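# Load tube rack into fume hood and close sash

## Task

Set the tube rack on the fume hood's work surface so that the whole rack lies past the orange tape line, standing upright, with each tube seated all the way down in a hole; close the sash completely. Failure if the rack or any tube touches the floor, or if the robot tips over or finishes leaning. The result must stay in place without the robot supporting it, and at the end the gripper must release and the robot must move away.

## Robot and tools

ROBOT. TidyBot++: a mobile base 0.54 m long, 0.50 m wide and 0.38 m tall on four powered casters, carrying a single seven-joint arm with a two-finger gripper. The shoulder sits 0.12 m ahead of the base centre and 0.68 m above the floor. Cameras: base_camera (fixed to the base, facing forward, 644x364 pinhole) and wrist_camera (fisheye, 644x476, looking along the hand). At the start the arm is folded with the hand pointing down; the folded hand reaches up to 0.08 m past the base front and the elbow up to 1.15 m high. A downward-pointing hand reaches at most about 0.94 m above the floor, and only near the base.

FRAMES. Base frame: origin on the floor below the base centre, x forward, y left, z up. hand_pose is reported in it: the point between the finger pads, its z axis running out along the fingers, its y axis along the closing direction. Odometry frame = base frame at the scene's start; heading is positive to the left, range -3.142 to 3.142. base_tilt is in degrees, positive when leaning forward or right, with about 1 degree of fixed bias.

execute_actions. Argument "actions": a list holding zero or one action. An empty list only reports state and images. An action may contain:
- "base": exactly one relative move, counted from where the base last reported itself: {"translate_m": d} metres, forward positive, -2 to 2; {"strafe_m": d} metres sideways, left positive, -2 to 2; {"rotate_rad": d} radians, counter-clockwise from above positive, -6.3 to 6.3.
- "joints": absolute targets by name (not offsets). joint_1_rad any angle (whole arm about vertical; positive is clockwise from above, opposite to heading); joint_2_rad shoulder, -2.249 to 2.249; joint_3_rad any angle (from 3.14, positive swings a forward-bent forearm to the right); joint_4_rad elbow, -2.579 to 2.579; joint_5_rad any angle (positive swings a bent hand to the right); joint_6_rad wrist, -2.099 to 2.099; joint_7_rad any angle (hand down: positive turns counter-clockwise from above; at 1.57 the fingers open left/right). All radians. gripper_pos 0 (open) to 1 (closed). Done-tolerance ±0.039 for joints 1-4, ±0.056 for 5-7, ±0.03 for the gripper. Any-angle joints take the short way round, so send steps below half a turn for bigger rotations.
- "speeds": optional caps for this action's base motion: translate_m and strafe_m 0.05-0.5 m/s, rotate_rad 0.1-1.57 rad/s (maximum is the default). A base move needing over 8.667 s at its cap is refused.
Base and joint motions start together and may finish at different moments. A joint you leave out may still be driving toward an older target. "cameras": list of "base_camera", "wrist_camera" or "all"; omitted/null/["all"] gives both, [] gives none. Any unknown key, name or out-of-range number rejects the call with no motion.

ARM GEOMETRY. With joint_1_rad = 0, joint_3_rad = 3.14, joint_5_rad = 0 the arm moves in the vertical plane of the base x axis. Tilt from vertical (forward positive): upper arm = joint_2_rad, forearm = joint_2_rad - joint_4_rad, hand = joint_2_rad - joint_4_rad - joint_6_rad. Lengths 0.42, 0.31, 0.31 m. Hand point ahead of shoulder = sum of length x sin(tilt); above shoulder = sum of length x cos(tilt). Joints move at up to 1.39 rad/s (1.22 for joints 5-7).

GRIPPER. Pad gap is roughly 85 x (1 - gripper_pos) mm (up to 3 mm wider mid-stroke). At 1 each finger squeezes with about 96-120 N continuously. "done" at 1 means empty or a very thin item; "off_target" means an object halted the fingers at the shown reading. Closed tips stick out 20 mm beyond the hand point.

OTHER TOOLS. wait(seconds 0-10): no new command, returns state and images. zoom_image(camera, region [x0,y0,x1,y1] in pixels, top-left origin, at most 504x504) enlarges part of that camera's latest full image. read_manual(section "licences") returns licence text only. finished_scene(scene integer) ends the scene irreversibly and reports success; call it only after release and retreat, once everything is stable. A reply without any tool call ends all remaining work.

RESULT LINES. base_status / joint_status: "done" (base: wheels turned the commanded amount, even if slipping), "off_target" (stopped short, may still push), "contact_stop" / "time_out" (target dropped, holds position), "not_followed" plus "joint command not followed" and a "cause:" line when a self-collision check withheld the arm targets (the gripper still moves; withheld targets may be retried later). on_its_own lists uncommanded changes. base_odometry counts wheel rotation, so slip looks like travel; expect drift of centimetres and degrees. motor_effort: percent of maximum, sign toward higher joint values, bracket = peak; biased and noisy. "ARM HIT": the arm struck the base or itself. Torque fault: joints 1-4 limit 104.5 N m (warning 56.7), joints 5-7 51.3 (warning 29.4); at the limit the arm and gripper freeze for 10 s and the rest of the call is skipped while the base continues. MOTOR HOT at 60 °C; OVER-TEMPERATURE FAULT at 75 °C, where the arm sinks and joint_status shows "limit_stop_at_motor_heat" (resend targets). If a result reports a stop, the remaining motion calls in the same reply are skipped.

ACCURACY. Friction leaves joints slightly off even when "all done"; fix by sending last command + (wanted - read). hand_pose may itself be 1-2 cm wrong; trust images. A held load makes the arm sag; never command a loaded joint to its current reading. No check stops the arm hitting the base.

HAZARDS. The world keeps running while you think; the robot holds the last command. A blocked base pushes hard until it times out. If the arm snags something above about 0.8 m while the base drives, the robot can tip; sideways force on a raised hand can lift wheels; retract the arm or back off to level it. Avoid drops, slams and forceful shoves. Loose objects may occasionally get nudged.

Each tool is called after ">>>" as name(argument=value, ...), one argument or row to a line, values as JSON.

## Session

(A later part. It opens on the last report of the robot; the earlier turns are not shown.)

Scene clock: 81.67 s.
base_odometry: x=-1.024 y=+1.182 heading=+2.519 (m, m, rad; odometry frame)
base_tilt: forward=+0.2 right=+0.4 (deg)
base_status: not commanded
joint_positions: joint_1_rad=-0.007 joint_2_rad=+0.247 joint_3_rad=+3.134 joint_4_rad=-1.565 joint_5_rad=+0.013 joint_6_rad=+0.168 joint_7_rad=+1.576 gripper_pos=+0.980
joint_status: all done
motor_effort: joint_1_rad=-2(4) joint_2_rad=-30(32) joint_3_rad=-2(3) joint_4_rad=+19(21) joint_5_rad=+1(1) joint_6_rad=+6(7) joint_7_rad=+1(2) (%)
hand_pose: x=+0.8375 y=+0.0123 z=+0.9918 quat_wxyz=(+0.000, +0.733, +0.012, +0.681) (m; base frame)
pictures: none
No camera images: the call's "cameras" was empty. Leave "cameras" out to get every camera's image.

>>> execute_actions(
  actions=[
    {"joints":{"gripper_pos":0.72}},
  ],
  cameras=["wrist_camera"],
)

>>> execute_actions(
  actions=[
    {"base":{"translate_m":-0.02},"speeds":{"translate_m":0.05}},
  ],
  cameras=["wrist_camera"],
)

Scene clock: 83.20 s.
base_odometry: x=-1.024 y=+1.182 heading=+2.519 (m, m, rad; odometry frame)
base_tilt: forward=+0.2 right=+0.4 (deg)
base_status: not commanded
joint_positions: joint_1_rad=-0.007 joint_2_rad=+0.247 joint_3_rad=+3.134 joint_4_rad=-1.568 joint_5_rad=+0.013 joint_6_rad=+0.161 joint_7_rad=+1.576 gripper_pos=+0.720
joint_status: all done
motor_effort: joint_1_rad=-1(2) joint_2_rad=-32(33) joint_3_rad=-1(2) joint_4_rad=+21(22) joint_5_rad=+0(0) joint_6_rad=+8(9) joint_7_rad=+0(1) (%)
hand_pose: x=+0.8370 y=+0.0122 z=+0.9877 quat_wxyz=(+0.000, +0.736, +0.012, +0.677) (m; base frame)
pictures: wrist_camera
Images, in order (width x height): wrist_camera 644x476.

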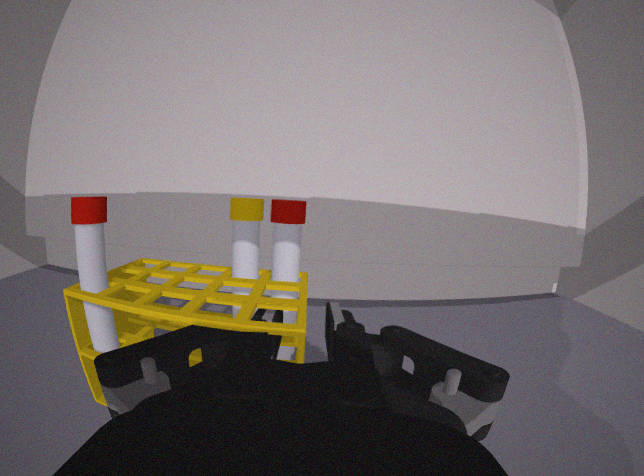

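Scene clock: 84.07 s.
base_odometry: x=-1.008 y=+1.170 heading=+2.519 (m, m, rad; odometry frame)
base_tilt: forward=+0.2 right=+0.4 (deg)
base_status: done
joint_positions: joint_1_rad=-0.007 joint_2_rad=+0.247 joint_3_rad=+3.134 joint_4_rad=-1.568 joint_5_rad=+0.013 joint_6_rad=+0.160 joint_7_rad=+1.576 gripper_pos=+0.720
joint_status: not commanded
motor_effort: joint_1_rad=-1(3) joint_2_rad=-32(36) joint_3_rad=-1(3) joint_4_rad=+21(22) joint_5_rad=+0(0) joint_6_rad=+8(8) joint_7_rad=-1(0) (%)
hand_pose: x=+0.8369 y=+0.0122 z=+0.9876 quat_wxyz=(+0.000, +0.736, +0.012, +0.677) (m; base frame)
pictures: wrist_camera
Images, in order (width x height): wrist_camera 644x476.

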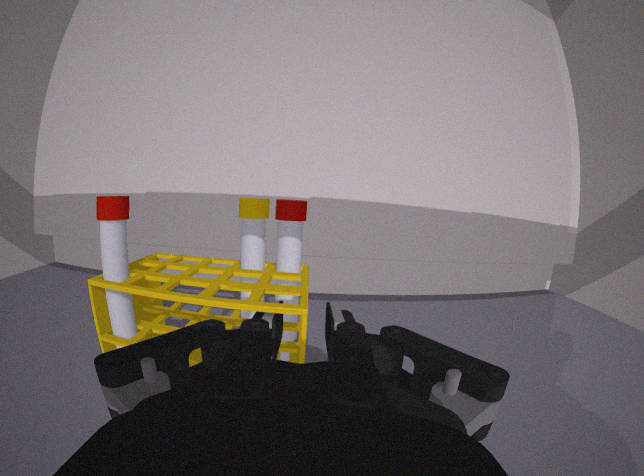

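>>> execute_actions(
  actions=[
    {"base":{"translate_m":-0.025},"speeds":{"translate_m":0.05}},
  ],
  cameras=["wrist_camera"],
)

>>> execute_actions(
  actions=[
    {"joints":{"joint_4_rad":-1.4,"gripper_pos":1}},
  ],
  cameras=[],
)

>>> execute_actions(
  actions=[
    {"base":{"translate_m":-0.5}},
  ],
  cameras=[],
)

>>> execute_actions(
  actions=[
    {"joints":{"joint_2_rad":0.0,"joint_4_rad":-0.5,"joint_6_rad":-0.95}},
  ],
  cameras=[],
)

>>> execute_actions(
  actions=[
    {"base":{"translate_m":0.35},"speeds":{"translate_m":0.2}},
  ],
  cameras=["base_camera"],
)

>>> execute_actions(
  actions=[
    {"joints":{"joint_2_rad":-0.02,"joint_4_rad":-0.95,"joint_6_rad":-0.8}},
  ],
  cameras=["wrist_camera"],
)

Scene clock: 85.93 s.
base_odometry: x=-0.987 y=+1.155 heading=+2.520 (m, m, rad; odometry frame)
base_tilt: forward=+0.2 right=+0.4 (deg)
base_status: done
joint_positions: joint_1_rad=-0.007 joint_2_rad=+0.246 joint_3_rad=+3.134 joint_4_rad=-1.568 joint_5_rad=+0.013 joint_6_rad=+0.160 joint_7_rad=+1.576 gripper_pos=+0.720
joint_status: not commanded
motor_effort: joint_1_rad=-1(2) joint_2_rad=-32(36) joint_3_rad=-1(1) joint_4_rad=+21(22) joint_5_rad=+0(0) joint_6_rad=+8(8) joint_7_rad=-1(0) (%)
hand_pose: x=+0.8367 y=+0.0122 z=+0.9880 quat_wxyz=(+0.000, +0.736, +0.012, +0.677) (m; base frame)
pictures: wrist_camera
Images, in order (width x height): wrist_camera 644x476.

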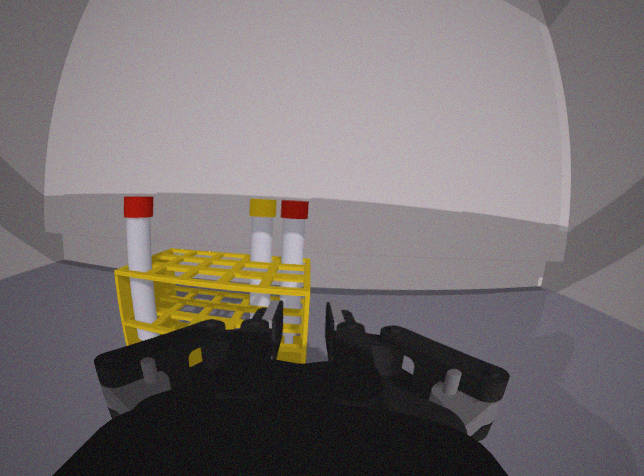

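Scene clock: 87.03 s.
base_odometry: x=-0.987 y=+1.155 heading=+2.520 (m, m, rad; odometry frame)
base_tilt: forward=+0.2 right=+0.4 (deg)
base_status: not commanded
joint_positions: joint_1_rad=-0.007 joint_2_rad=+0.246 joint_3_rad=+3.134 joint_4_rad=-1.409 joint_5_rad=+0.013 joint_6_rad=+0.152 joint_7_rad=+1.577 gripper_pos=+0.987
joint_status: all done
motor_effort: joint_1_rad=-1(1) joint_2_rad=-34(35) joint_3_rad=-2(1) joint_4_rad=+23(23) joint_5_rad=+0(1) joint_6_rad=+9(9) joint_7_rad=+0(1) (%)
hand_pose: x=+0.8452 y=+0.0122 z=+1.0844 quat_wxyz=(+0.000, +0.683, +0.012, +0.731) (m; base frame)
pictures: none
No camera images: the call's "cameras" was empty. Leave "cameras" out to get every camera's image.

Scene clock: 89.57 s.
base_odometry: x=-0.581 y=+0.864 heading=+2.520 (m, m, rad; odometry frame)
base_tilt: forward=+0.2 right=+0.4 (deg)
base_status: done
joint_positions: joint_1_rad=-0.007 joint_2_rad=+0.245 joint_3_rad=+3.134 joint_4_rad=-1.409 joint_5_rad=+0.013 joint_6_rad=+0.151 joint_7_rad=+1.577 gripper_pos=+0.987
joint_status: not commanded
motor_effort: joint_1_rad=-1(0) joint_2_rad=-33(38) joint_3_rad=-1(2) joint_4_rad=+22(25) joint_5_rad=+0(1) joint_6_rad=+9(10) joint_7_rad=+0(0) (%)
hand_pose: x=+0.8446 y=+0.0122 z=+1.0851 quat_wxyz=(+0.000, +0.683, +0.012, +0.731) (m; base frame)
pictures: none
No camera images: the call's "cameras" was empty. Leave "cameras" out to get every camera's image.

Scene clock: 91.77 s.
base_odometry: x=-0.581 y=+0.864 heading=+2.520 (m, m, rad; odometry frame)
base_tilt: forward=+0.2 right=+0.4 (deg)
base_status: not commanded
joint_positions: joint_1_rad=-0.007 joint_2_rad=+0.011 joint_3_rad=+3.134 joint_4_rad=-0.510 joint_5_rad=+0.013 joint_6_rad=-0.931 joint_7_rad=+1.577 gripper_pos=+0.987
joint_status: all done
motor_effort: joint_1_rad=-1(1) joint_2_rad=-16(36) joint_3_rad=-2(1) joint_4_rad=+15(23) joint_5_rad=+0(0) joint_6_rad=+9(9) joint_7_rad=+0(0) (%)
hand_pose: x=+0.5889 y=+0.0052 z=+1.4121 quat_wxyz=(+0.003, +0.664, +0.006, +0.748) (m; base frame)
pictures: none
No camera images: the call's "cameras" was empty. Leave "cameras" out to get every camera's image.

Scene clock: 94.27 s.
base_odometry: x=-0.865 y=+1.068 heading=+2.520 (m, m, rad; odometry frame)
base_tilt: forward=+0.2 right=+0.4 (deg)
base_status: done
joint_positions: joint_1_rad=-0.008 joint_2_rad=-0.050 joint_3_rad=+3.133 joint_4_rad=-0.483 joint_5_rad=+0.015 joint_6_rad=-0.940 joint_7_rad=+1.578 gripper_pos=+0.987
joint_status: not commanded
motor_effort: joint_1_rad=+0(1) joint_2_rad=-1(21) joint_3_rad=+0(2) joint_4_rad=+9(16) joint_5_rad=+2(4) joint_6_rad=+10(11) joint_7_rad=+0(2) (%)
hand_pose: x=+0.5346 y=+0.0048 z=+1.4487 quat_wxyz=(+0.004, +0.634, +0.006, +0.774) (m; base frame)
pictures: base_camera
Images, in order (width x height): base_camera 644x364.

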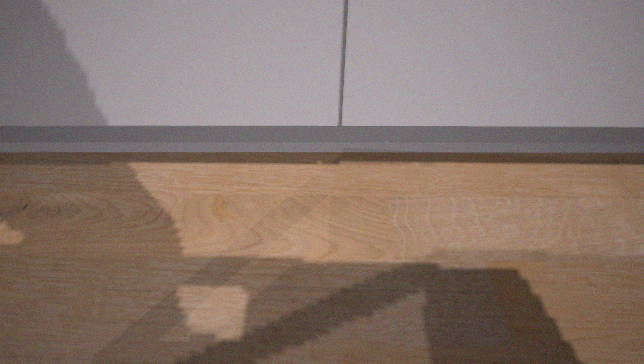

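Scene clock: 95.90 s.
base_odometry: x=-0.865 y=+1.068 heading=+2.520 (m, m, rad; odometry frame)
base_tilt: forward=+0.2 right=+0.4 (deg)
base_status: not commanded
joint_positions: joint_1_rad=-0.007 joint_2_rad=-0.176 joint_3_rad=+3.135 joint_4_rad=-0.802 joint_5_rad=+0.016 joint_6_rad=-0.698 joint_7_rad=+1.578 gripper_pos=+0.987
joint_status: joint_2_rad off_target (ended at -0.176, target -0.020); joint_4_rad off_target (ended at -0.802, target -0.950); joint_6_rad off_target (ended at -0.698, target -0.800)
motor_effort: joint_1_rad=-5(5) joint_2_rad=+25(26) joint_3_rad=-6(6) joint_4_rad=-9(9) joint_5_rad=-1(1) joint_6_rad=-11(12) joint_7_rad=+3(3) (%)
hand_pose: x=+0.5312 y=+0.0046 z=+1.4270 quat_wxyz=(+0.006, +0.614, +0.007, +0.789) (m; base frame)
pictures: wrist_camera
Images, in order (width x height): wrist_camera 644x476.

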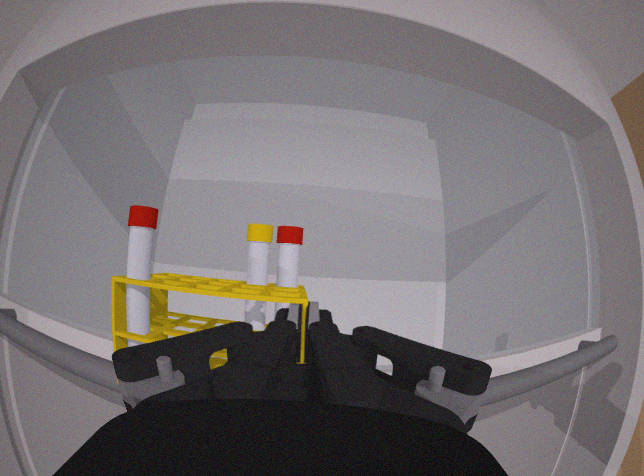

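>>> execute_actions(
  actions=[
    {"joints":{"joint_2_rad":-0.19,"joint_4_rad":-0.77,"joint_6_rad":-0.7}},
  ],
  cameras=["wrist_camera"],
)

>>> execute_actions(
  actions=[
    {"base":{"translate_m":-0.25},"speeds":{"translate_m":0.08}},
  ],
  cameras=["wrist_camera"],
)

Scene clock: 97.73 s.
base_odometry: x=-0.865 y=+1.068 heading=+2.520 (m, m, rad; odometry frame)
base_tilt: forward=+0.2 right=+0.4 (deg)
base_status: not commanded
joint_positions: joint_1_rad=-0.009 joint_2_rad=-0.177 joint_3_rad=+3.131 joint_4_rad=-0.788 joint_5_rad=+0.016 joint_6_rad=-0.697 joint_7_rad=+1.578 gripper_pos=+0.987
joint_status: all done
motor_effort: joint_1_rad=+0(5) joint_2_rad=-8(25) joint_3_rad=+0(6) joint_4_rad=+15(15) joint_5_rad=+0(3) joint_6_rad=+9(12) joint_7_rad=+0(3) (%)
hand_pose: x=+0.5257 y=+0.0072 z=+1.4344 quat_wxyz=(+0.004, +0.608, +0.008, +0.794) (m; base frame)
pictures: wrist_camera
Images, in order (width x height): wrist_camera 644x476.

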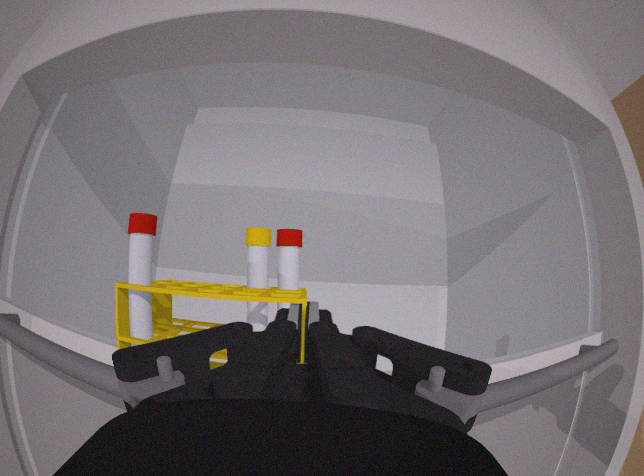

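Scene clock: 101.37 s.
base_odometry: x=-0.662 y=+0.923 heading=+2.520 (m, m, rad; odometry frame)
base_tilt: forward=+0.2 right=+0.4 (deg)
base_status: done
joint_positions: joint_1_rad=-0.009 joint_2_rad=-0.180 joint_3_rad=+3.131 joint_4_rad=-0.784 joint_5_rad=+0.016 joint_6_rad=-0.697 joint_7_rad=+1.578 gripper_pos=+0.987
joint_status: not commanded
motor_effort: joint_1_rad=-1(1) joint_2_rad=-9(14) joint_3_rad=-1(1) joint_4_rad=+15(16) joint_5_rad=+1(1) joint_6_rad=+9(9) joint_7_rad=+0(0) (%)
hand_pose: x=+0.5222 y=+0.0072 z=+1.4374 quat_wxyz=(+0.004, +0.606, +0.008, +0.796) (m; base frame)
pictures: wrist_camera
Images, in order (width x height): wrist_camera 644x476.

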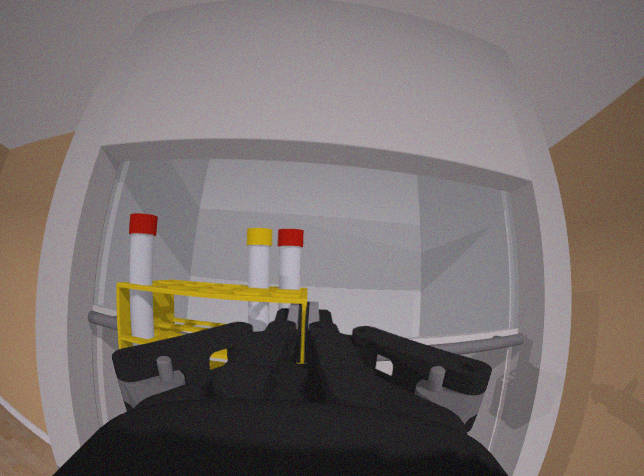

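>>> execute_actions(
  actions=[
    {"joints":{"joint_4_rad":-0.98}},
  ],
  cameras=[],
)

>>> execute_actions(
  actions=[
    {"joints":{"joint_4_rad":-1.2,"joint_6_rad":-0.64}},
  ],
  cameras=[],
)

>>> execute_actions(
  actions=[
    {"joints":{"joint_4_rad":-1.42,"joint_6_rad":-0.41}},
  ],
  cameras=["wrist_camera"],
)

Scene clock: 103.73 s.
base_odometry: x=-0.662 y=+0.923 heading=+2.520 (m, m, rad; odometry frame)
base_tilt: forward=+0.2 right=+0.4 (deg)
base_status: not commanded
joint_positions: joint_1_rad=-0.009 joint_2_rad=-0.180 joint_3_rad=+3.131 joint_4_rad=-0.983 joint_5_rad=+0.016 joint_6_rad=-0.697 joint_7_rad=+1.578 gripper_pos=+0.987
joint_status: all done
motor_effort: joint_1_rad=-1(1) joint_2_rad=-12(15) joint_3_rad=-1(1) joint_4_rad=+19(19) joint_5_rad=+0(0) joint_6_rad=+9(9) joint_7_rad=+0(0) (%)
hand_pose: x=+0.5802 y=+0.0081 z=+1.3360 quat_wxyz=(+0.004, +0.682, +0.010, +0.732) (m; base frame)
pictures: none
No camera images: the call's "cameras" was empty. Leave "cameras" out to get every camera's image.

Scene clock: 105.03 s.
base_odometry: x=-0.662 y=+0.923 heading=+2.520 (m, m, rad; odometry frame)
base_tilt: forward=+0.2 right=+0.4 (deg)
base_status: not commanded
joint_positions: joint_1_rad=-0.009 joint_2_rad=-0.180 joint_3_rad=+3.131 joint_4_rad=-1.203 joint_5_rad=+0.016 joint_6_rad=-0.674 joint_7_rad=+1.578 gripper_pos=+0.987
joint_status: all done
motor_effort: joint_1_rad=-1(1) joint_2_rad=-15(17) joint_3_rad=-1(1) joint_4_rad=+21(23) joint_5_rad=-1(1) joint_6_rad=+8(10) joint_7_rad=+0(0) (%)
hand_pose: x=+0.6205 y=+0.0088 z=+1.2208 quat_wxyz=(+0.005, +0.750, +0.012, +0.662) (m; base frame)
pictures: none
No camera images: the call's "cameras" was empty. Leave "cameras" out to get every camera's image.

Scene clock: 106.27 s.
base_odometry: x=-0.662 y=+0.923 heading=+2.520 (m, m, rad; odometry frame)
base_tilt: forward=+0.2 right=+0.4 (deg)
base_status: not commanded
joint_positions: joint_1_rad=-0.009 joint_2_rad=-0.180 joint_3_rad=+3.131 joint_4_rad=-1.421 joint_5_rad=+0.016 joint_6_rad=-0.443 joint_7_rad=+1.578 gripper_pos=+0.987
joint_status: all done
motor_effort: joint_1_rad=-1(1) joint_2_rad=-16(17) joint_3_rad=-1(1) joint_4_rad=+22(23) joint_5_rad=-1(1) joint_6_rad=+8(10) joint_7_rad=+0(0) (%)
hand_pose: x=+0.6501 y=+0.0103 z=+1.1626 quat_wxyz=(+0.004, +0.746, +0.013, +0.666) (m; base frame)
pictures: wrist_camera
Images, in order (width x height): wrist_camera 644x476.

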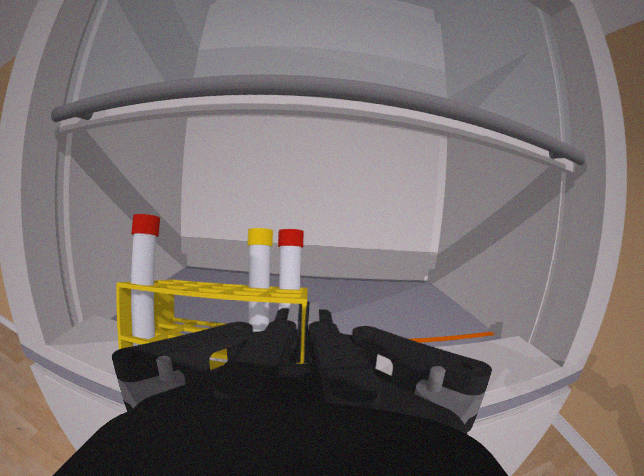

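>>> execute_actions(
  actions=[
    {"base":{"translate_m":0.44},"speeds":{"translate_m":0.15}},
  ],
  cameras=[],
)

>>> execute_actions(
  actions=[
    {"joints":{"joint_2_rad":-0.03,"joint_6_rad":-0.33}},
  ],
  cameras=[],
)

>>> execute_actions(
  actions=[
    {"joints":{"joint_2_rad":0.11,"joint_6_rad":-0.22}},
  ],
  cameras=[],
)

>>> execute_actions(
  actions=[
    {"joints":{"joint_2_rad":0.19,"joint_6_rad":-0.14}},
  ],
  cameras=["wrist_camera"],
)

Scene clock: 111.60 s.
base_odometry: x=-1.019 y=+1.179 heading=+2.520 (m, m, rad; odometry frame)
base_tilt: forward=+0.2 right=+0.4 (deg)
base_status: done
joint_positions: joint_1_rad=-0.009 joint_2_rad=-0.182 joint_3_rad=+3.131 joint_4_rad=-1.421 joint_5_rad=+0.016 joint_6_rad=-0.441 joint_7_rad=+1.578 gripper_pos=+0.987
joint_status: not commanded
motor_effort: joint_1_rad=-1(2) joint_2_rad=-17(20) joint_3_rad=-1(0) joint_4_rad=+22(23) joint_5_rad=+0(0) joint_6_rad=+9(9) joint_7_rad=+0(0) (%)
hand_pose: x=+0.6492 y=+0.0103 z=+1.1642 quat_wxyz=(+0.004, +0.744, +0.013, +0.668) (m; base frame)
pictures: none
No camera images: the call's "cameras" was empty. Leave "cameras" out to get every camera's image.

Scene clock: 112.77 s.
base_odometry: x=-1.019 y=+1.179 heading=+2.520 (m, m, rad; odometry frame)
base_tilt: forward=+0.2 right=+0.4 (deg)
base_status: not commanded
joint_positions: joint_1_rad=-0.009 joint_2_rad=-0.023 joint_3_rad=+3.131 joint_4_rad=-1.425 joint_5_rad=+0.016 joint_6_rad=-0.364 joint_7_rad=+1.578 gripper_pos=+0.987
joint_status: all done
motor_effort: joint_1_rad=-1(2) joint_2_rad=-23(27) joint_3_rad=-1(1) joint_4_rad=+23(24) joint_5_rad=+0(0) joint_6_rad=+9(9) joint_7_rad=+0(0) (%)
hand_pose: x=+0.7244 y=+0.0114 z=+1.0947 quat_wxyz=(+0.003, +0.773, +0.014, +0.635) (m; base frame)
pictures: none
No camera images: the call's "cameras" was empty. Leave "cameras" out to get every camera's image.

Scene clock: 113.87 s.
base_odometry: x=-1.019 y=+1.179 heading=+2.520 (m, m, rad; odometry frame)
base_tilt: forward=+0.2 right=+0.4 (deg)
base_status: not commanded
joint_positions: joint_1_rad=-0.009 joint_2_rad=+0.115 joint_3_rad=+3.131 joint_4_rad=-1.426 joint_5_rad=+0.016 joint_6_rad=-0.253 joint_7_rad=+1.578 gripper_pos=+0.987
joint_status: all done
motor_effort: joint_1_rad=-1(2) joint_2_rad=-30(32) joint_3_rad=-1(2) joint_4_rad=+24(24) joint_5_rad=-1(1) joint_6_rad=+9(8) joint_7_rad=+0(0) (%)
hand_pose: x=+0.7849 y=+0.0125 z=+1.0397 quat_wxyz=(+0.002, +0.782, +0.015, +0.624) (m; base frame)
pictures: none
No camera images: the call's "cameras" was empty. Leave "cameras" out to get every camera's image.

Scene clock: 114.80 s.
base_odometry: x=-1.019 y=+1.179 heading=+2.520 (m, m, rad; odometry frame)
base_tilt: forward=+0.2 right=+0.4 (deg)
base_status: not commanded
joint_positions: joint_1_rad=-0.009 joint_2_rad=+0.181 joint_3_rad=+3.131 joint_4_rad=-1.425 joint_5_rad=+0.016 joint_6_rad=-0.162 joint_7_rad=+1.578 gripper_pos=+0.987
joint_status: all done
motor_effort: joint_1_rad=-1(4) joint_2_rad=-32(33) joint_3_rad=-1(3) joint_4_rad=+22(23) joint_5_rad=+0(1) joint_6_rad=+9(8) joint_7_rad=+0(1) (%)
hand_pose: x=+0.8140 y=+0.0133 z=+1.0233 quat_wxyz=(+0.002, +0.773, +0.015, +0.634) (m; base frame)
pictures: wrist_camera
Images, in order (width x height): wrist_camera 644x476.

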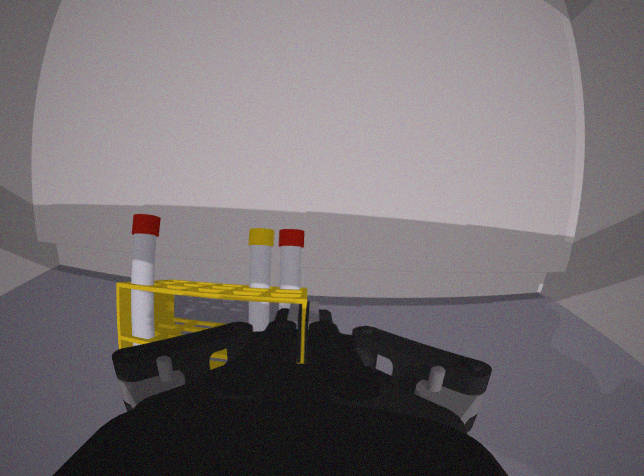

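>>> execute_actions(
  actions=[
    {"joints":{"joint_4_rad":-1.45,"joint_6_rad":-0.2}},
  ],
  cameras=[],
)

>>> execute_actions(
  actions=[
    {"joints":{"joint_4_rad":-1.475}},
  ],
  cameras=["wrist_camera"],
)

Scene clock: 115.77 s.
base_odometry: x=-1.019 y=+1.179 heading=+2.520 (m, m, rad; odometry frame)
base_tilt: forward=+0.2 right=+0.4 (deg)
base_status: not commanded
joint_positions: joint_1_rad=-0.009 joint_2_rad=+0.179 joint_3_rad=+3.131 joint_4_rad=-1.429 joint_5_rad=+0.016 joint_6_rad=-0.164 joint_7_rad=+1.578 gripper_pos=+0.987
joint_status: all done
motor_effort: joint_1_rad=-2(4) joint_2_rad=-28(31) joint_3_rad=-1(4) joint_4_rad=+19(23) joint_5_rad=+1(1) joint_6_rad=+6(8) joint_7_rad=+1(1) (%)
hand_pose: x=+0.8130 y=+0.0131 z=+1.0219 quat_wxyz=(+0.002, +0.774, +0.015, +0.633) (m; base frame)
pictures: none
No camera images: the call's "cameras" was empty. Leave "cameras" out to get every camera's image.

Scene clock: 116.37 s.
base_odometry: x=-1.019 y=+1.179 heading=+2.520 (m, m, rad; odometry frame)
base_tilt: forward=+0.2 right=+0.4 (deg)
base_status: not commanded
joint_positions: joint_1_rad=-0.008 joint_2_rad=+0.176 joint_3_rad=+3.131 joint_4_rad=-1.435 joint_5_rad=+0.016 joint_6_rad=-0.164 joint_7_rad=+1.578 gripper_pos=+0.987
joint_status: joint_4_rad off_target (ended at -1.435, target -1.475)
motor_effort: joint_1_rad=-2(6) joint_2_rad=-25(27) joint_3_rad=-2(5) joint_4_rad=+16(21) joint_5_rad=+1(2) joint_6_rad=+3(6) joint_7_rad=+1(2) (%)
hand_pose: x=+0.8113 y=+0.0126 z=+1.0207 quat_wxyz=(+0.002, +0.775, +0.015, +0.632) (m; base frame)
pictures: wrist_camera
Images, in order (width x height): wrist_camera 644x476.

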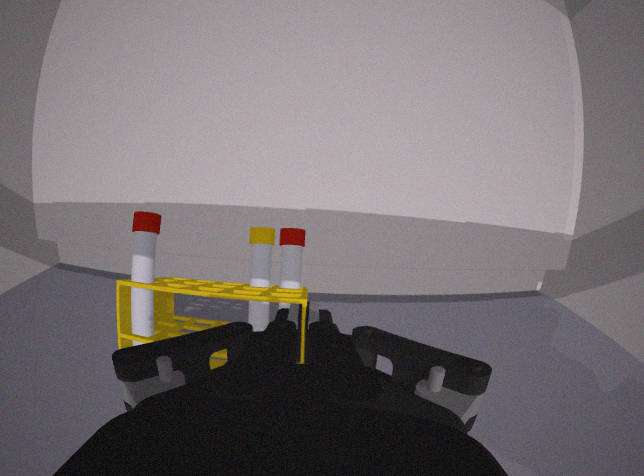

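>>> execute_actions(
  actions=[
    {"joints":{"joint_4_rad":-1.52,"joint_6_rad":0.02}},
  ],
  cameras=["wrist_camera"],
)

>>> execute_actions(
  actions=[
    {"joints":{"joint_4_rad":-1.56}},
  ],
  cameras=[],
)

Scene clock: 117.77 s.
base_odometry: x=-1.019 y=+1.179 heading=+2.520 (m, m, rad; odometry frame)
base_tilt: forward=+0.2 right=+0.4 (deg)
base_status: not commanded
joint_positions: joint_1_rad=-0.008 joint_2_rad=+0.180 joint_3_rad=+3.131 joint_4_rad=-1.517 joint_5_rad=+0.016 joint_6_rad=+0.004 joint_7_rad=+1.578 gripper_pos=+0.987
joint_status: all done
motor_effort: joint_1_rad=-1(3) joint_2_rad=-30(31) joint_3_rad=-1(2) joint_4_rad=+22(22) joint_5_rad=+0(2) joint_6_rad=+8(8) joint_7_rad=+0(2) (%)
hand_pose: x=+0.8150 y=+0.0135 z=+1.0180 quat_wxyz=(+0.001, +0.749, +0.015, +0.662) (m; base frame)
pictures: wrist_camera
Images, in order (width x height): wrist_camera 644x476.

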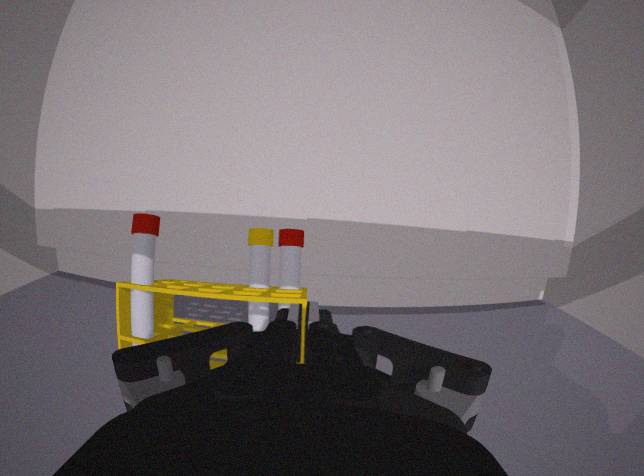

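Scene clock: 118.47 s.
base_odometry: x=-1.019 y=+1.179 heading=+2.520 (m, m, rad; odometry frame)
base_tilt: forward=+0.2 right=+0.4 (deg)
base_status: not commanded
joint_positions: joint_1_rad=-0.008 joint_2_rad=+0.177 joint_3_rad=+3.131 joint_4_rad=-1.529 joint_5_rad=+0.016 joint_6_rad=+0.015 joint_7_rad=+1.578 gripper_pos=+0.987
joint_status: all done
motor_effort: joint_1_rad=-2(5) joint_2_rad=-26(29) joint_3_rad=-1(4) joint_4_rad=+17(22) joint_5_rad=+1(1) joint_6_rad=+5(8) joint_7_rad=+1(2) (%)
hand_pose: x=+0.8134 y=+0.0133 z=+1.0162 quat_wxyz=(+0.001, +0.748, +0.015, +0.663) (m; base frame)
pictures: none
No camera images: the call's "cameras" was empty. Leave "cameras" out to get every camera's image.

>>> execute_actions(
  actions=[
    {"joints":{"joint_4_rad":-1.62,"joint_6_rad":0.2}},
  ],
  cameras=[],
)

>>> execute_actions(
  actions=[
    {"joints":{"joint_4_rad":-1.65}},
  ],
  cameras=[],
)

>>> execute_actions(
  actions=[
    {"base":{"translate_m":-0.01},"joints":{"gripper_pos":0.75}},
  ],
  cameras=["wrist_camera"],
)

Scene clock: 119.83 s.
base_odometry: x=-1.019 y=+1.179 heading=+2.520 (m, m, rad; odometry frame)
base_tilt: forward=+0.2 right=+0.4 (deg)
base_status: not commanded
joint_positions: joint_1_rad=-0.008 joint_2_rad=+0.178 joint_3_rad=+3.131 joint_4_rad=-1.616 joint_5_rad=+0.016 joint_6_rad=+0.179 joint_7_rad=+1.578 gripper_pos=+0.987
joint_status: all done
motor_effort: joint_1_rad=-1(2) joint_2_rad=-29(30) joint_3_rad=-1(2) joint_4_rad=+21(22) joint_5_rad=+0(1) joint_6_rad=+8(9) joint_7_rad=+0(1) (%)
hand_pose: x=+0.8108 y=+0.0141 z=+1.0126 quat_wxyz=(+0.000, +0.722, +0.015, +0.691) (m; base frame)
pictures: none
No camera images: the call's "cameras" was empty. Leave "cameras" out to get every camera's image.

Scene clock: 120.47 s.
base_odometry: x=-1.019 y=+1.179 heading=+2.520 (m, m, rad; odometry frame)
base_tilt: forward=+0.2 right=+0.4 (deg)
base_status: not commanded
joint_positions: joint_1_rad=-0.008 joint_2_rad=+0.177 joint_3_rad=+3.131 joint_4_rad=-1.624 joint_5_rad=+0.016 joint_6_rad=+0.189 joint_7_rad=+1.578 gripper_pos=+0.987
joint_status: all done
motor_effort: joint_1_rad=-2(4) joint_2_rad=-26(29) joint_3_rad=-2(3) joint_4_rad=+19(21) joint_5_rad=+1(1) joint_6_rad=+6(8) joint_7_rad=+1(0) (%)
hand_pose: x=+0.8099 y=+0.0141 z=+1.0112 quat_wxyz=(+0.000, +0.722, +0.015, +0.692) (m; base frame)
pictures: none
No camera images: the call's "cameras" was empty. Leave "cameras" out to get every camera's image.

Scene clock: 121.13 s.
base_odometry: x=-1.011 y=+1.173 heading=+2.520 (m, m, rad; odometry frame)
base_tilt: forward=+0.2 right=+0.4 (deg)
base_status: done
joint_positions: joint_1_rad=-0.008 joint_2_rad=+0.182 joint_3_rad=+3.131 joint_4_rad=-1.646 joint_5_rad=+0.016 joint_6_rad=+0.189 joint_7_rad=+1.578 gripper_pos=+0.750
joint_status: all done
motor_effort: joint_1_rad=-2(3) joint_2_rad=-30(33) joint_3_rad=-1(2) joint_4_rad=+22(23) joint_5_rad=+0(0) joint_6_rad=+8(9) joint_7_rad=+0(1) (%)
hand_pose: x=+0.8094 y=+0.0141 z=+0.9948 quat_wxyz=(+0.000, +0.730, +0.015, +0.683) (m; base frame)
pictures: wrist_camera
Images, in order (width x height): wrist_camera 644x476.

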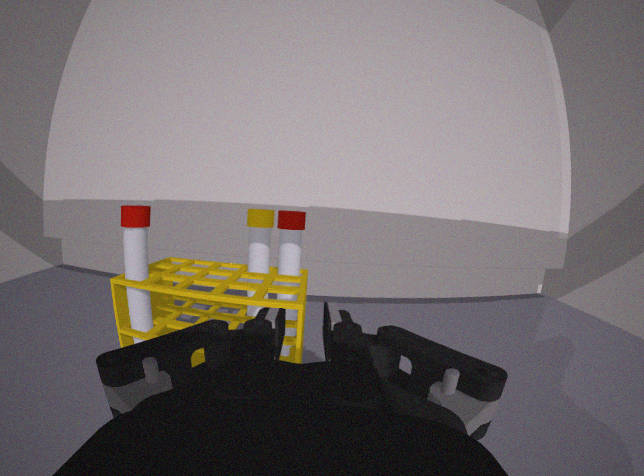

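>>> execute_actions(
  actions=[
    {"base":{"translate_m":-0.04},"speeds":{"translate_m":0.05},"joints":{"joint_6_rad":0.14}},
  ],
  cameras=["wrist_camera"],
)

Scene clock: 123.27 s.
base_odometry: x=-0.978 y=+1.150 heading=+2.520 (m, m, rad; odometry frame)
base_tilt: forward=+0.2 right=+0.4 (deg)
base_status: done
joint_positions: joint_1_rad=-0.008 joint_2_rad=+0.182 joint_3_rad=+3.131 joint_4_rad=-1.646 joint_5_rad=+0.016 joint_6_rad=+0.162 joint_7_rad=+1.578 gripper_pos=+0.750
joint_status: all done
motor_effort: joint_1_rad=-1(2) joint_2_rad=-29(32) joint_3_rad=-2(2) joint_4_rad=+21(22) joint_5_rad=+0(0) joint_6_rad=+8(9) joint_7_rad=+0(0) (%)
hand_pose: x=+0.8087 y=+0.0139 z=+0.9862 quat_wxyz=(+0.000, +0.740, +0.015, +0.673) (m; base frame)
pictures: wrist_camera
Images, in order (width x height): wrist_camera 644x476.

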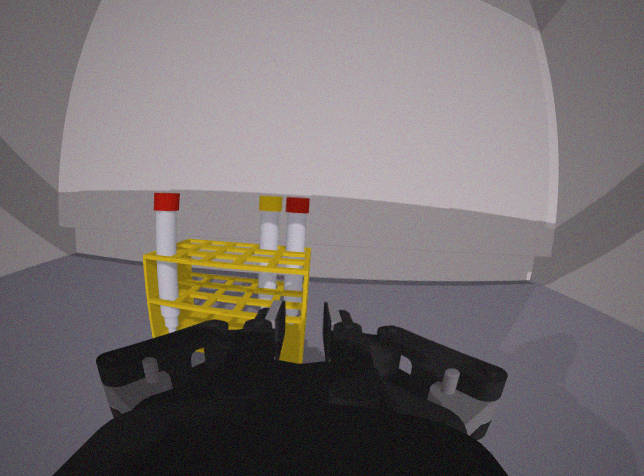

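>>> execute_actions(
  actions=[
    {"base":{"translate_m":-0.5},"speeds":{"translate_m":0.3},"joints":{"joint_4_rad":-1.5,"joint_6_rad":-0.02}},
  ],
  cameras=["wrist_camera"],
)

>>> execute_actions(
  actions=[
    {"joints":{"joint_2_rad":0.0,"joint_4_rad":-0.5,"joint_6_rad":-0.95,"gripper_pos":1}},
  ],
  cameras=[],
)

>>> execute_actions(
  actions=[
    {"base":{"translate_m":0.373},"speeds":{"translate_m":0.2}},
  ],
  cameras=["base_camera"],
)

>>> execute_actions(
  actions=[
    {"joints":{"joint_2_rad":-0.02,"joint_4_rad":-0.95,"joint_6_rad":-0.8}},
  ],
  cameras=["wrist_camera"],
)

>>> execute_actions(
  actions=[
    {"joints":{"joint_2_rad":-0.04,"joint_4_rad":-1.12,"joint_6_rad":-0.8}},
  ],
  cameras=[],
)

Scene clock: 127.03 s.
base_odometry: x=-0.572 y=+0.859 heading=+2.520 (m, m, rad; odometry frame)
base_tilt: forward=+0.2 right=+0.4 (deg)
base_status: done
joint_positions: joint_1_rad=-0.008 joint_2_rad=+0.186 joint_3_rad=+3.131 joint_4_rad=-1.505 joint_5_rad=+0.016 joint_6_rad=+0.005 joint_7_rad=+1.578 gripper_pos=+0.750
joint_status: all done
motor_effort: joint_1_rad=-1(0) joint_2_rad=-29(34) joint_3_rad=-1(2) joint_4_rad=+21(23) joint_5_rad=+0(0) joint_6_rad=+8(7) joint_7_rad=+0(0) (%)
hand_pose: x=+0.8180 y=+0.0134 z=+1.0217 quat_wxyz=(+0.001, +0.747, +0.015, +0.665) (m; base frame)
pictures: wrist_camera
Images, in order (width x height): wrist_camera 644x476.

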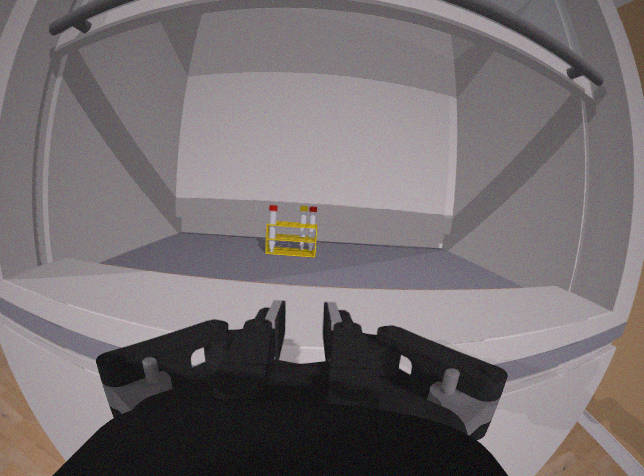

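Scene clock: 129.33 s.
base_odometry: x=-0.572 y=+0.859 heading=+2.520 (m, m, rad; odometry frame)
base_tilt: forward=+0.2 right=+0.4 (deg)
base_status: not commanded
joint_positions: joint_1_rad=-0.008 joint_2_rad=+0.010 joint_3_rad=+3.131 joint_4_rad=-0.507 joint_5_rad=+0.016 joint_6_rad=-0.924 joint_7_rad=+1.578 gripper_pos=+0.999
joint_status: all done
motor_effort: joint_1_rad=-1(1) joint_2_rad=-15(32) joint_3_rad=-1(2) joint_4_rad=+13(23) joint_5_rad=+0(0) joint_6_rad=+8(8) joint_7_rad=+0(0) (%)
hand_pose: x=+0.5872 y=+0.0058 z=+1.4162 quat_wxyz=(+0.004, +0.660, +0.007, +0.752) (m; base frame)
pictures: none
No camera images: the call's "cameras" was empty. Leave "cameras" out to get every camera's image.

Scene clock: 131.97 s.
base_odometry: x=-0.875 y=+1.076 heading=+2.520 (m, m, rad; odometry frame)
base_tilt: forward=+0.2 right=+0.4 (deg)
base_status: done
joint_positions: joint_1_rad=-0.008 joint_2_rad=+0.005 joint_3_rad=+3.131 joint_4_rad=-0.505 joint_5_rad=+0.017 joint_6_rad=-0.926 joint_7_rad=+1.578 gripper_pos=+0.999
joint_status: not commanded
motor_effort: joint_1_rad=-1(0) joint_2_rad=-14(19) joint_3_rad=-1(1) joint_4_rad=+13(15) joint_5_rad=+0(1) joint_6_rad=+8(8) joint_7_rad=+0(0) (%)
hand_pose: x=+0.5826 y=+0.0056 z=+1.4190 quat_wxyz=(+0.004, +0.658, +0.007, +0.753) (m; base frame)
pictures: base_camera
Images, in order (width x height): base_camera 644x364.

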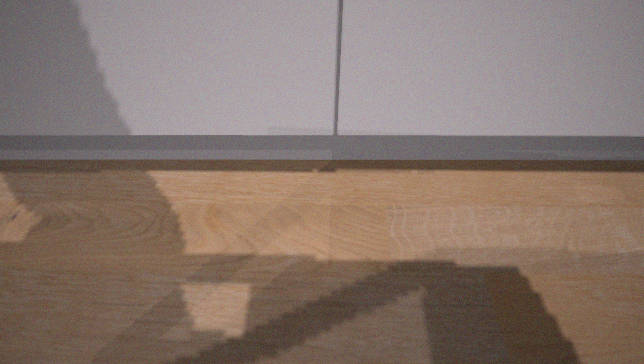

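Scene clock: 133.60 s.
base_odometry: x=-0.875 y=+1.076 heading=+2.520 (m, m, rad; odometry frame)
base_tilt: forward=+0.2 right=+0.4 (deg)
base_status: not commanded
joint_positions: joint_1_rad=-0.008 joint_2_rad=-0.103 joint_3_rad=+3.132 joint_4_rad=-0.815 joint_5_rad=+0.017 joint_6_rad=-0.695 joint_7_rad=+1.578 gripper_pos=+0.999
joint_status: joint_2_rad off_target (ended at -0.103, target -0.020); joint_4_rad off_target (ended at -0.815, target -0.950); joint_6_rad off_target (ended at -0.695, target -0.800)
motor_effort: joint_1_rad=-5(5) joint_2_rad=+7(15) joint_3_rad=-5(5) joint_4_rad=-5(14) joint_5_rad=-2(1) joint_6_rad=-11(11) joint_7_rad=+1(1) (%)
hand_pose: x=+0.5880 y=+0.0066 z=+1.3889 quat_wxyz=(+0.005, +0.647, +0.008, +0.762) (m; base frame)
pictures: wrist_camera
Images, in order (width x height): wrist_camera 644x476.

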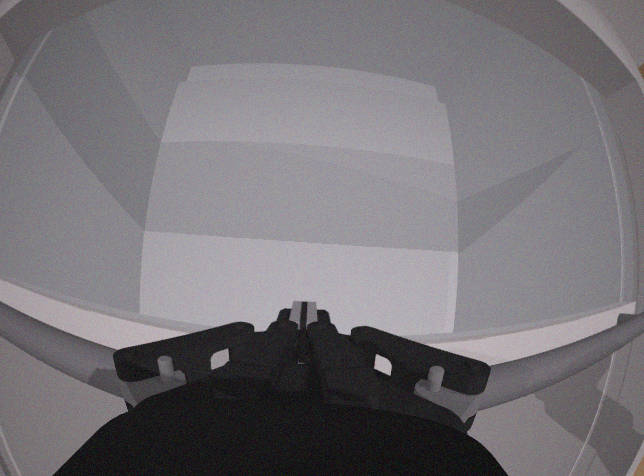

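Scene clock: 134.97 s.
base_odometry: x=-0.875 y=+1.076 heading=+2.520 (m, m, rad; odometry frame)
base_tilt: forward=+0.2 right=+0.4 (deg)
base_status: not commanded
joint_positions: joint_1_rad=-0.008 joint_2_rad=-0.164 joint_3_rad=+3.133 joint_4_rad=-0.985 joint_5_rad=+0.017 joint_6_rad=-0.663 joint_7_rad=+1.578 gripper_pos=+0.999
joint_status: joint_2_rad off_target (ended at -0.164, target -0.040); joint_4_rad off_target (ended at -0.985, target -1.120); joint_6_rad off_target (ended at -0.663, target -0.800)
motor_effort: joint_1_rad=-4(5) joint_2_rad=+16(16) joint_3_rad=-4(6) joint_4_rad=-6(14) joint_5_rad=-1(2) joint_6_rad=-8(19) joint_7_rad=+1(3) (%)
hand_pose: x=+0.5902 y=+0.0065 z=+1.3382 quat_wxyz=(+0.006, +0.676, +0.009, +0.737) (m; base frame)
pictures: none
No camera images: the call's "cameras" was empty. Leave "cameras" out to get every camera's image.

>>> execute_actions(
  actions=[
    {"joints":{"joint_2_rad":-0.1,"joint_4_rad":-1.3,"joint_6_rad":-0.68}},
  ],
  cameras=[],
)

>>> execute_actions(
  actions=[
    {"joints":{"joint_2_rad":-0.15,"joint_4_rad":-1.5,"joint_6_rad":-0.53}},
  ],
  cameras=[],
)

>>> execute_actions(
  actions=[
    {"joints":{"joint_2_rad":-0.2,"joint_4_rad":-1.7,"joint_6_rad":-0.39}},
  ],
  cameras=[],
)

>>> execute_actions(
  actions=[
    {"joints":{"joint_4_rad":-1.9,"joint_6_rad":-0.21}},
  ],
  cameras=[],
)

>>> execute_actions(
  actions=[
    {"joints":{"joint_4_rad":-2.1,"joint_6_rad":-0.01}},
  ],
  cameras=[],
)

>>> execute_actions(
  actions=[
    {"joints":{"joint_4_rad":-2.25,"joint_6_rad":0.13}},
  ],
  cameras=[],
)

>>> execute_actions(
  actions=[
    {"joints":{"joint_4_rad":-2.34,"joint_6_rad":0.18}},
  ],
  cameras=[],
)

>>> execute_actions(
  actions=[
    {"joints":{"joint_2_rad":-0.34,"joint_4_rad":-2.1,"joint_6_rad":0.3}},
  ],
  cameras=[],
)

>>> execute_actions(
  actions=[
    {"base":{"translate_m":-0.35}},
  ],
  cameras=["wrist_camera"],
)

Scene clock: 137.73 s.
base_odometry: x=-0.875 y=+1.076 heading=+2.520 (m, m, rad; odometry frame)
base_tilt: forward=+0.2 right=+0.4 (deg)
base_status: not commanded
joint_positions: joint_1_rad=-0.008 joint_2_rad=-0.220 joint_3_rad=+3.134 joint_4_rad=-1.157 joint_5_rad=+0.017 joint_6_rad=-0.544 joint_7_rad=+1.578 gripper_pos=+0.999
joint_status: joint_2_rad off_target (ended at -0.220, target -0.100); joint_4_rad off_target (ended at -1.157, target -1.300); joint_6_rad off_target (ended at -0.544, target -0.680)
motor_effort: joint_1_rad=-5(5) joint_2_rad=+16(17) joint_3_rad=-6(6) joint_4_rad=-6(13) joint_5_rad=-1(1) joint_6_rad=-10(18) joint_7_rad=+1(3) (%)
hand_pose: x=+0.5903 y=+0.0065 z=+1.3065 quat_wxyz=(+0.006, +0.675, +0.010, +0.738) (m; base frame)
pictures: none
No camera images: the call's "cameras" was empty. Leave "cameras" out to get every camera's image.

Scene clock: 139.23 s.
base_odometry: x=-0.875 y=+1.076 heading=+2.520 (m, m, rad; odometry frame)
base_tilt: forward=+0.2 right=+0.4 (deg)
base_status: not commanded
joint_positions: joint_1_rad=-0.008 joint_2_rad=-0.277 joint_3_rad=+3.136 joint_4_rad=-1.354 joint_5_rad=+0.017 joint_6_rad=-0.394 joint_7_rad=+1.578 gripper_pos=+0.999
joint_status: joint_2_rad off_target (ended at -0.277, target -0.150); joint_4_rad off_target (ended at -1.354, target -1.500); joint_6_rad off_target (ended at -0.394, target -0.530)
motor_effort: joint_1_rad=-4(5) joint_2_rad=+18(19) joint_3_rad=-5(6) joint_4_rad=-5(14) joint_5_rad=+0(0) joint_6_rad=-9(17) joint_7_rad=+2(2) (%)
hand_pose: x=+0.5907 y=+0.0064 z=+1.2661 quat_wxyz=(+0.006, +0.671, +0.010, +0.741) (m; base frame)
pictures: none
No camera images: the call's "cameras" was empty. Leave "cameras" out to get every camera's image.

Scene clock: 140.80 s.
base_odometry: x=-0.875 y=+1.076 heading=+2.520 (m, m, rad; odometry frame)
base_tilt: forward=+0.2 right=+0.4 (deg)
base_status: not commanded
joint_positions: joint_1_rad=-0.008 joint_2_rad=-0.325 joint_3_rad=+3.137 joint_4_rad=-1.558 joint_5_rad=+0.017 joint_6_rad=-0.248 joint_7_rad=+1.578 gripper_pos=+0.999
joint_status: joint_2_rad off_target (ended at -0.325, target -0.200); joint_4_rad off_target (ended at -1.558, target -1.700); joint_6_rad off_target (ended at -0.248, target -0.390)
motor_effort: joint_1_rad=-5(5) joint_2_rad=+19(17) joint_3_rad=-5(6) joint_4_rad=-4(15) joint_5_rad=+1(1) joint_6_rad=-9(18) joint_7_rad=+1(3) (%)
hand_pose: x=+0.5911 y=+0.0063 z=+1.2128 quat_wxyz=(+0.006, +0.674, +0.011, +0.738) (m; base frame)
pictures: none
No camera images: the call's "cameras" was empty. Leave "cameras" out to get every camera's image.

Scene clock: 142.43 s.
base_odometry: x=-0.875 y=+1.076 heading=+2.520 (m, m, rad; odometry frame)
base_tilt: forward=+0.2 right=+0.4 (deg)
base_status: not commanded
joint_positions: joint_1_rad=-0.008 joint_2_rad=-0.353 joint_3_rad=+3.139 joint_4_rad=-1.741 joint_5_rad=+0.017 joint_6_rad=-0.067 joint_7_rad=+1.578 gripper_pos=+0.999
joint_status: joint_4_rad off_target (ended at -1.741, target -1.900); joint_6_rad off_target (ended at -0.067, target -0.210)
motor_effort: joint_1_rad=-4(5) joint_2_rad=+24(26) joint_3_rad=-4(6) joint_4_rad=-6(14) joint_5_rad=+1(2) joint_6_rad=-12(18) joint_7_rad=+1(2) (%)
hand_pose: x=+0.5916 y=+0.0062 z=+1.1697 quat_wxyz=(+0.006, +0.665, +0.011, +0.747) (m; base frame)
pictures: none
No camera images: the call's "cameras" was empty. Leave "cameras" out to get every camera's image.

Scene clock: 144.17 s.
base_odometry: x=-0.875 y=+1.076 heading=+2.520 (m, m, rad; odometry frame)
base_tilt: forward=+0.2 right=+0.4 (deg)
base_status: not commanded
joint_positions: joint_1_rad=-0.008 joint_2_rad=-0.365 joint_3_rad=+3.141 joint_4_rad=-1.953 joint_5_rad=+0.017 joint_6_rad=+0.139 joint_7_rad=+1.578 gripper_pos=+0.999
joint_status: joint_4_rad off_target (ended at -1.953, target -2.100); joint_6_rad off_target (ended at +0.139, target -0.010)
motor_effort: joint_1_rad=-3(5) joint_2_rad=+27(28) joint_3_rad=-3(7) joint_4_rad=-4(16) joint_5_rad=+1(3) joint_6_rad=-12(19) joint_7_rad=+1(3) (%)
hand_pose: x=+0.5922 y=+0.0063 z=+1.1072 quat_wxyz=(+0.005, +0.663, +0.012, +0.749) (m; base frame)
pictures: none
No camera images: the call's "cameras" was empty. Leave "cameras" out to get every camera's image.

Scene clock: 145.90 s.
base_odometry: x=-0.875 y=+1.076 heading=+2.520 (m, m, rad; odometry frame)
base_tilt: forward=+0.2 right=+0.4 (deg)
base_status: not commanded
joint_positions: joint_1_rad=-0.007 joint_2_rad=-0.355 joint_3_rad=+3.141 joint_4_rad=-2.105 joint_5_rad=+0.017 joint_6_rad=+0.275 joint_7_rad=+1.578 gripper_pos=+0.999
joint_status: joint_4_rad off_target (ended at -2.105, target -2.250); joint_6_rad off_target (ended at +0.275, target +0.130)
motor_effort: joint_1_rad=-4(6) joint_2_rad=+16(27) joint_3_rad=-4(6) joint_4_rad=-3(15) joint_5_rad=+2(3) joint_6_rad=-11(18) joint_7_rad=+1(2) (%)
hand_pose: x=+0.5917 y=+0.0063 z=+1.0504 quat_wxyz=(+0.004, +0.672, +0.012, +0.740) (m; base frame)
pictures: none
No camera images: the call's "cameras" was empty. Leave "cameras" out to get every camera's image.

Scene clock: 147.43 s.
base_odometry: x=-0.875 y=+1.076 heading=+2.520 (m, m, rad; odometry frame)
base_tilt: forward=+0.2 right=+0.4 (deg)
base_status: not commanded
joint_positions: joint_1_rad=-0.007 joint_2_rad=-0.343 joint_3_rad=+3.141 joint_4_rad=-2.176 joint_5_rad=+0.017 joint_6_rad=+0.321 joint_7_rad=+1.578 gripper_pos=+0.999
joint_status: joint_4_rad off_target (ended at -2.176, target -2.340); joint_6_rad off_target (ended at +0.321, target +0.180)
motor_effort: joint_1_rad=-5(5) joint_2_rad=+14(18) joint_3_rad=-5(6) joint_4_rad=-7(13) joint_5_rad=+1(3) joint_6_rad=-13(16) joint_7_rad=+0(3) (%)
hand_pose: x=+0.5918 y=+0.0064 z=+1.0149 quat_wxyz=(+0.004, +0.686, +0.012, +0.728) (m; base frame)
pictures: none
No camera images: the call's "cameras" was empty. Leave "cameras" out to get every camera's image.

Scene clock: 148.90 s.
base_odometry: x=-0.875 y=+1.076 heading=+2.520 (m, m, rad; odometry frame)
base_tilt: forward=+0.2 right=+0.4 (deg)
base_status: not commanded
joint_positions: joint_1_rad=-0.007 joint_2_rad=-0.347 joint_3_rad=+3.141 joint_4_rad=-2.162 joint_5_rad=+0.017 joint_6_rad=+0.296 joint_7_rad=+1.578 gripper_pos=+0.999
joint_status: joint_4_rad off_target (ended at -2.162, target -2.100); the others done
motor_effort: joint_1_rad=-3(5) joint_2_rad=-3(14) joint_3_rad=-2(4) joint_4_rad=+29(29) joint_5_rad=+0(1) joint_6_rad=+12(14) joint_7_rad=+0(0) (%)
hand_pose: x=+0.5919 y=+0.0063 z=+1.0172 quat_wxyz=(+0.004, +0.689, +0.012, +0.725) (m; base frame)
pictures: none
No camera images: the call's "cameras" was empty. Leave "cameras" out to get every camera's image.

Scene clock: 151.07 s.
base_odometry: x=-0.590 y=+0.872 heading=+2.521 (m, m, rad; odometry frame)
base_tilt: forward=+0.2 right=+0.4 (deg)
base_status: done
joint_positions: joint_1_rad=-0.007 joint_2_rad=-0.338 joint_3_rad=+3.141 joint_4_rad=-2.099 joint_5_rad=+0.017 joint_6_rad=+0.296 joint_7_rad=+1.578 gripper_pos=+0.999
joint_status: not commanded
on_its_own: joint_4_rad moved +0.064 to your old target -2.100
motor_effort: joint_1_rad=-1(3) joint_2_rad=-10(13) joint_3_rad=+0(0) joint_4_rad=+21(29) joint_5_rad=-1(0) joint_6_rad=+8(12) joint_7_rad=+0(0) (%)
hand_pose: x=+0.5976 y=+0.0064 z=+1.0525 quat_wxyz=(+0.004, +0.668, +0.012, +0.744) (m; base frame)
pictures: wrist_camera
Images, in order (width x height): wrist_camera 644x476.

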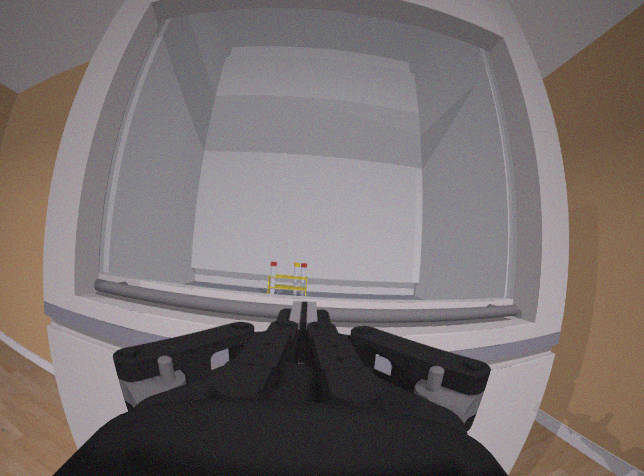

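>>> execute_actions(
  actions=[
    {"base":{"translate_m":0.335}},
  ],
  cameras=[],
)

>>> execute_actions(
  actions=[
    {"joints":{"joint_2_rad":-0.21,"joint_4_rad":-2.38,"joint_6_rad":0.15}},
  ],
  cameras=[],
)

>>> execute_actions(
  actions=[
    {"joints":{"joint_2_rad":-0.37,"joint_4_rad":-2.1,"joint_6_rad":0.33}},
  ],
  cameras=[],
)

>>> execute_actions(
  actions=[
    {"base":{"translate_m":-0.3}},
  ],
  cameras=["wrist_camera"],
)

Scene clock: 154.10 s.
base_odometry: x=-0.863 y=+1.068 heading=+2.521 (m, m, rad; odometry frame)
base_tilt: forward=+0.2 right=+0.4 (deg)
base_status: done
joint_positions: joint_1_rad=-0.007 joint_2_rad=-0.338 joint_3_rad=+3.141 joint_4_rad=-2.099 joint_5_rad=+0.017 joint_6_rad=+0.296 joint_7_rad=+1.578 gripper_pos=+0.999
joint_status: not commanded
motor_effort: joint_1_rad=-1(1) joint_2_rad=-10(14) joint_3_rad=-1(0) joint_4_rad=+22(22) joint_5_rad=+0(1) joint_6_rad=+8(8) joint_7_rad=+0(0) (%)
hand_pose: x=+0.5977 y=+0.0067 z=+1.0524 quat_wxyz=(+0.004, +0.669, +0.012, +0.744) (m; base frame)
pictures: none
No camera images: the call's "cameras" was empty. Leave "cameras" out to get every camera's image.

Scene clock: 155.90 s.
base_odometry: x=-0.862 y=+1.067 heading=+2.521 (m, m, rad; odometry frame)
base_tilt: forward=+0.2 right=+0.4 (deg)
base_status: not commanded
joint_positions: joint_1_rad=-0.007 joint_2_rad=-0.346 joint_3_rad=+3.141 joint_4_rad=-2.185 joint_5_rad=+0.017 joint_6_rad=+0.302 joint_7_rad=+1.578 gripper_pos=+0.999
joint_status: joint_2_rad off_target (ended at -0.346, target -0.210); joint_4_rad off_target (ended at -2.185, target -2.380); joint_6_rad off_target (ended at +0.302, target +0.150)
motor_effort: joint_1_rad=-2(3) joint_2_rad=+19(21) joint_3_rad=-2(2) joint_4_rad=-13(21) joint_5_rad=+2(1) joint_6_rad=-17(17) joint_7_rad=+0(1) (%)
hand_pose: x=+0.5904 y=+0.0066 z=+1.0048 quat_wxyz=(+0.004, +0.695, +0.013, +0.719) (m; base frame)
pictures: none
No camera images: the call's "cameras" was empty. Leave "cameras" out to get every camera's image.

Scene clock: 157.33 s.
base_odometry: x=-0.862 y=+1.067 heading=+2.521 (m, m, rad; odometry frame)
base_tilt: forward=+0.2 right=+0.4 (deg)
base_status: not commanded
joint_positions: joint_1_rad=-0.007 joint_2_rad=-0.352 joint_3_rad=+3.141 joint_4_rad=-2.111 joint_5_rad=+0.017 joint_6_rad=+0.306 joint_7_rad=+1.578 gripper_pos=+0.999
joint_status: all done
motor_effort: joint_1_rad=-1(2) joint_2_rad=-10(19) joint_3_rad=-1(2) joint_4_rad=+21(22) joint_5_rad=+0(1) joint_6_rad=+8(18) joint_7_rad=+0(0) (%)
hand_pose: x=+0.5920 y=+0.0067 z=+1.0547 quat_wxyz=(+0.004, +0.664, +0.012, +0.748) (m; base frame)
pictures: none
No camera images: the call's "cameras" was empty. Leave "cameras" out to get every camera's image.

Scene clock: 159.37 s.
base_odometry: x=-0.618 y=+0.893 heading=+2.520 (m, m, rad; odometry frame)
base_tilt: forward=+0.2 right=+0.4 (deg)
base_status: done
joint_positions: joint_1_rad=-0.007 joint_2_rad=-0.369 joint_3_rad=+3.140 joint_4_rad=-2.108 joint_5_rad=+0.017 joint_6_rad=+0.307 joint_7_rad=+1.578 gripper_pos=+0.999
joint_status: not commanded
motor_effort: joint_1_rad=-1(3) joint_2_rad=-9(12) joint_3_rad=-1(3) joint_4_rad=+22(22) joint_5_rad=+0(0) joint_6_rad=+7(8) joint_7_rad=+0(0) (%)
hand_pose: x=+0.5854 y=+0.0071 z=+1.0646 quat_wxyz=(+0.004, +0.656, +0.013, +0.754) (m; base frame)
pictures: wrist_camera
Images, in order (width x height): wrist_camera 644x476.

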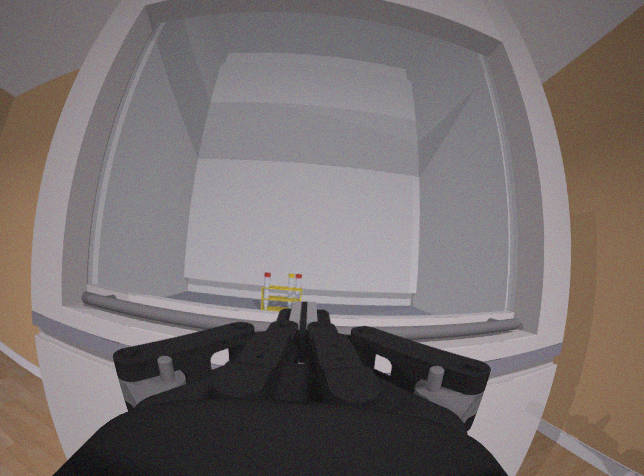

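>>> finished_scene(
  scene=2,
)

The scene is finished: the task was done.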